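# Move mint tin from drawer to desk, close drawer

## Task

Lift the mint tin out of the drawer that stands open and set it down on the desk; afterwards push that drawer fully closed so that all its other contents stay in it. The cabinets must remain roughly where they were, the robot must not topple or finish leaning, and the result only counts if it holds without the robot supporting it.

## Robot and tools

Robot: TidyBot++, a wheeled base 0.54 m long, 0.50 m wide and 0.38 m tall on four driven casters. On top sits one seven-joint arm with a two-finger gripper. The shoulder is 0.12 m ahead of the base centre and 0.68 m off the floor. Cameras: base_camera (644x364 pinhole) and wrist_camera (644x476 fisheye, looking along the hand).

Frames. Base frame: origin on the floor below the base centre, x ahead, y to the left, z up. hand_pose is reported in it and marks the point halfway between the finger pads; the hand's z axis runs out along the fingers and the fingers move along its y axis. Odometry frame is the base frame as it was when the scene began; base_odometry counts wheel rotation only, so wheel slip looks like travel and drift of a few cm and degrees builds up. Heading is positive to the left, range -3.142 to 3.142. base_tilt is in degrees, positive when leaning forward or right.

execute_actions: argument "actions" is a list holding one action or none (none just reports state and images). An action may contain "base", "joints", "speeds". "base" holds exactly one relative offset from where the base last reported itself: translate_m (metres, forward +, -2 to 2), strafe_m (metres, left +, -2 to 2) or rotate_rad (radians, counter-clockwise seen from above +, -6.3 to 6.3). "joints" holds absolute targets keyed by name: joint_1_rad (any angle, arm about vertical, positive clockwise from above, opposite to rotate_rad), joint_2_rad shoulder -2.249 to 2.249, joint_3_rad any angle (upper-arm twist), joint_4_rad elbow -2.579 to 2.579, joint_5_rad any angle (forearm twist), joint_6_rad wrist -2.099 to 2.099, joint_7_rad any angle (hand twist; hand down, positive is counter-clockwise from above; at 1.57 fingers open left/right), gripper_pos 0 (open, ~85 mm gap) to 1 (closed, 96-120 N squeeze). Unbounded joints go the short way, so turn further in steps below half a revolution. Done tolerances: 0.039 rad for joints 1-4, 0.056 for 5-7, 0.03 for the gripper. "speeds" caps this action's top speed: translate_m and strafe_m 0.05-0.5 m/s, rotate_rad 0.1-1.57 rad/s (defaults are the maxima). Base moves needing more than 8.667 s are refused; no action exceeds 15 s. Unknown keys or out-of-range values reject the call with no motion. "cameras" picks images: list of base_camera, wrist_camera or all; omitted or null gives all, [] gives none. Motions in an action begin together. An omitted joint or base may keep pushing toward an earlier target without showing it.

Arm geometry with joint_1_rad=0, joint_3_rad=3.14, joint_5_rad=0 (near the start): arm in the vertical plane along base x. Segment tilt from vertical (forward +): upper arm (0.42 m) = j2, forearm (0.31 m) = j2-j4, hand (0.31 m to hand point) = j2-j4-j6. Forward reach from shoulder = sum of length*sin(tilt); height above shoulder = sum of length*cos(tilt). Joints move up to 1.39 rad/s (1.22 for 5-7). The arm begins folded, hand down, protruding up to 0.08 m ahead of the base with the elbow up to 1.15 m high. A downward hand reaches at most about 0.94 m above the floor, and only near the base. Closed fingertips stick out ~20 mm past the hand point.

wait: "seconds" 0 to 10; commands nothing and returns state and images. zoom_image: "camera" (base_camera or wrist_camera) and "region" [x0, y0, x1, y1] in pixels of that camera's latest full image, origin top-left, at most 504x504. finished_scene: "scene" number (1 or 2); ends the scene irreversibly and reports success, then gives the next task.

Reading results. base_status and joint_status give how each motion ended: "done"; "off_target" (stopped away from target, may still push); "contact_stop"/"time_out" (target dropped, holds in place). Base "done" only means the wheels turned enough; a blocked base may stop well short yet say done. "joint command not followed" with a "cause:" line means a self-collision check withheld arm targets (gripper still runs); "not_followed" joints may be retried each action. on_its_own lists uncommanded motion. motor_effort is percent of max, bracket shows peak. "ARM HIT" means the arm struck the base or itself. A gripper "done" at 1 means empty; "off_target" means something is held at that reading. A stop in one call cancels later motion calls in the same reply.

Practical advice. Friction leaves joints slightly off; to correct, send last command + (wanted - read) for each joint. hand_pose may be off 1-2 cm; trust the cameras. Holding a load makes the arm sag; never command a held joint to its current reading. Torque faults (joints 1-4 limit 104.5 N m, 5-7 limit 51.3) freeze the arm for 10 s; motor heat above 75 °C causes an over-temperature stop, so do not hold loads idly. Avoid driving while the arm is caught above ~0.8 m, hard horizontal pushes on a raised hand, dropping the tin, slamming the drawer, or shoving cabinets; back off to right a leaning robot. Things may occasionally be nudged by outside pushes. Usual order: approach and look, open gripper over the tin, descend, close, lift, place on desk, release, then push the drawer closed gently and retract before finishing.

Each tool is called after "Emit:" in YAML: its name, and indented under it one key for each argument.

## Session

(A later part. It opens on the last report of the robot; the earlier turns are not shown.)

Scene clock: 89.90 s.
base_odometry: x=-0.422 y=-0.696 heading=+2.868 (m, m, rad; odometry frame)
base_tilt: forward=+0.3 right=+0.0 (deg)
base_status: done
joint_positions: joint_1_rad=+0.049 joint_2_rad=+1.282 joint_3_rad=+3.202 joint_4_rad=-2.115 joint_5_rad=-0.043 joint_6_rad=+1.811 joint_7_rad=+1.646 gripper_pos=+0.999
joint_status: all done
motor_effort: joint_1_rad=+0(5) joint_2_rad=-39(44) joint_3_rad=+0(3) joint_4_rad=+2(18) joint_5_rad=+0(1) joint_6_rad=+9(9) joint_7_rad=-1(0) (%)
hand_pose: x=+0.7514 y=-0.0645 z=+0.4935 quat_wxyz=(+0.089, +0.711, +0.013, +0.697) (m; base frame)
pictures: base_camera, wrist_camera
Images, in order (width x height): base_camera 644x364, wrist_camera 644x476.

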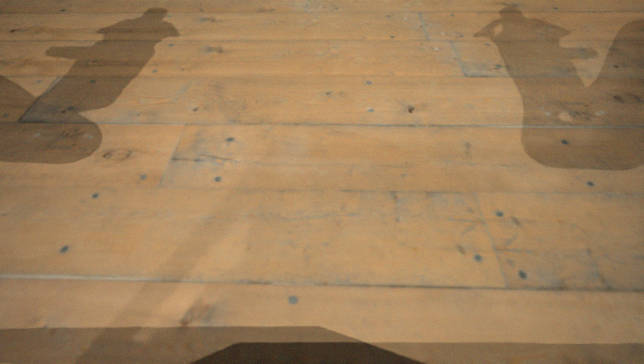

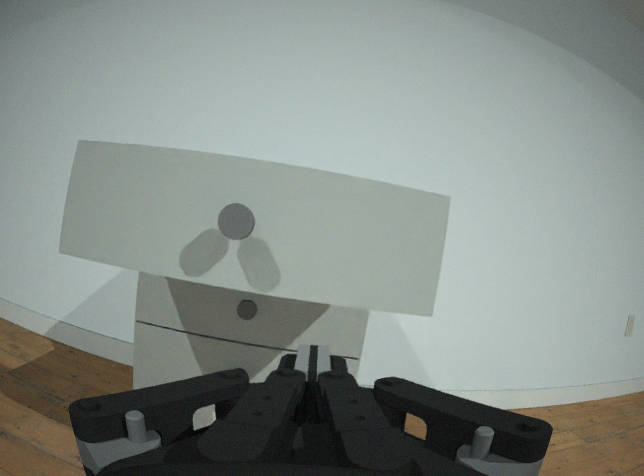

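Emit:
execute_actions:
  actions:
    - {"base":{"strafe_m":0.1},"joints":{"joint_2_rad":1.2}}
  cameras: []

Emit:
execute_actions:
  actions:
    - {"base":{"translate_m":0.35},"speeds":{"translate_m":0.1}}

Scene clock: 91.33 s.
base_odometry: x=-0.449 y=-0.792 heading=+2.868 (m, m, rad; odometry frame)
base_tilt: forward=+0.4 right=+0.0 (deg)
base_status: done
joint_positions: joint_1_rad=+0.041 joint_2_rad=+1.199 joint_3_rad=+3.201 joint_4_rad=-2.115 joint_5_rad=-0.043 joint_6_rad=+1.811 joint_7_rad=+1.646 gripper_pos=+0.999
joint_status: all done
motor_effort: joint_1_rad=+0(3) joint_2_rad=-39(42) joint_3_rad=-1(1) joint_4_rad=+3(4) joint_5_rad=-1(1) joint_6_rad=+9(10) joint_7_rad=+0(1) (%)
hand_pose: x=+0.7654 y=-0.0596 z=+0.5471 quat_wxyz=(+0.087, +0.681, +0.013, +0.727) (m; base frame)
pictures: none
No camera images: the call's "cameras" was empty. Leave "cameras" out to get every camera's image.

Scene clock: 95.30 s.
base_odometry: x=-0.786 y=-0.698 heading=+2.868 (m, m, rad; odometry frame)
base_tilt: forward=+0.3 right=+0.1 (deg)
base_status: done
joint_positions: joint_1_rad=+0.041 joint_2_rad=+1.199 joint_3_rad=+3.201 joint_4_rad=-2.124 joint_5_rad=-0.043 joint_6_rad=+1.815 joint_7_rad=+1.646 gripper_pos=+0.999
joint_status: not commanded
motor_effort: joint_1_rad=+1(2) joint_2_rad=-40(42) joint_3_rad=+0(2) joint_4_rad=+4(9) joint_5_rad=-1(2) joint_6_rad=+9(9) joint_7_rad=-1(1) (%)
hand_pose: x=+0.7625 y=-0.0596 z=+0.5457 quat_wxyz=(+0.087, +0.683, +0.013, +0.725) (m; base frame)
pictures: base_camera, wrist_camera
Images, in order (width x height): base_camera 644x364, wrist_camera 644x476.

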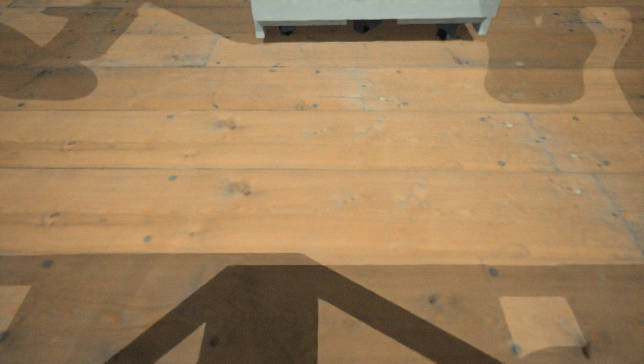

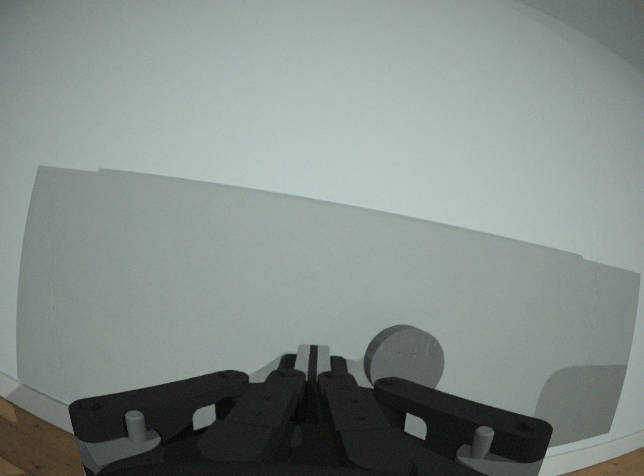

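Emit:
execute_actions:
  actions:
    - {"base":{"translate_m":0.1},"speeds":{"translate_m":0.08}}
  cameras: ["base_camera"]

Scene clock: 97.27 s.
base_odometry: x=-0.882 y=-0.671 heading=+2.868 (m, m, rad; odometry frame)
base_tilt: forward=+0.4 right=+0.0 (deg)
base_status: done
joint_positions: joint_1_rad=+0.042 joint_2_rad=+1.200 joint_3_rad=+3.200 joint_4_rad=-2.193 joint_5_rad=-0.043 joint_6_rad=+1.869 joint_7_rad=+1.646 gripper_pos=+0.999
joint_status: not commanded
motor_effort: joint_1_rad=+3(5) joint_2_rad=-39(41) joint_3_rad=+2(2) joint_4_rad=+16(26) joint_5_rad=-2(3) joint_6_rad=+2(9) joint_7_rad=-1(0) (%)
hand_pose: x=+0.7416 y=-0.0581 z=+0.5452 quat_wxyz=(+0.087, +0.689, +0.014, +0.719) (m; base frame)
pictures: base_camera
Images, in order (width x height): base_camera 644x364.

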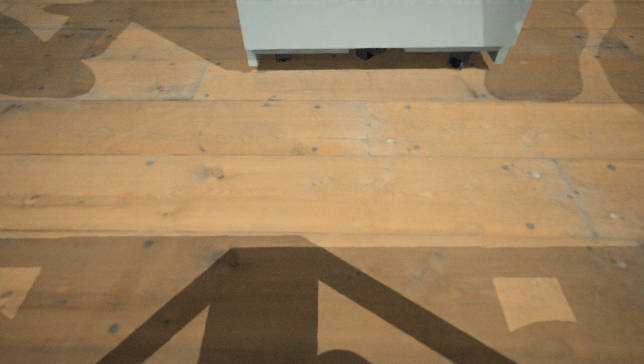

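Arm deflecting — likely shut. Back off and check from above.

Emit:
execute_actions:
  actions:
    - {"base":{"translate_m":-0.15},"joints":{"joint_2_rad":0.097,"joint_4_rad":-1.105,"joint_6_rad":-1.5}}
  cameras: ["wrist_camera"]

Scene clock: 101.13 s.
base_odometry: x=-0.738 y=-0.712 heading=+2.868 (m, m, rad; odometry frame)
base_tilt: forward=+0.3 right=+0.0 (deg)
base_status: done
joint_positions: joint_1_rad=+0.042 joint_2_rad=+0.092 joint_3_rad=+3.197 joint_4_rad=-1.115 joint_5_rad=-0.038 joint_6_rad=-1.475 joint_7_rad=+1.646 gripper_pos=+0.999
joint_status: all done
motor_effort: joint_1_rad=+0(7) joint_2_rad=-22(45) joint_3_rad=+0(5) joint_4_rad=+18(20) joint_5_rad=-1(6) joint_6_rad=+5(10) joint_7_rad=+0(0) (%)
hand_pose: x=+0.5893 y=-0.0313 z=+0.9341 quat_wxyz=(+0.003, +0.973, -0.007, +0.229) (m; base frame)
pictures: wrist_camera
Images, in order (width x height): wrist_camera 644x476.

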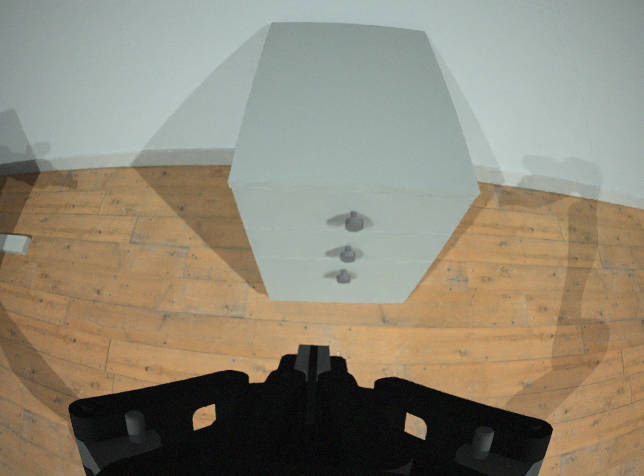

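Closed.

Emit:
finished_scene:
  scene: 1

The scene is finished: the task was done.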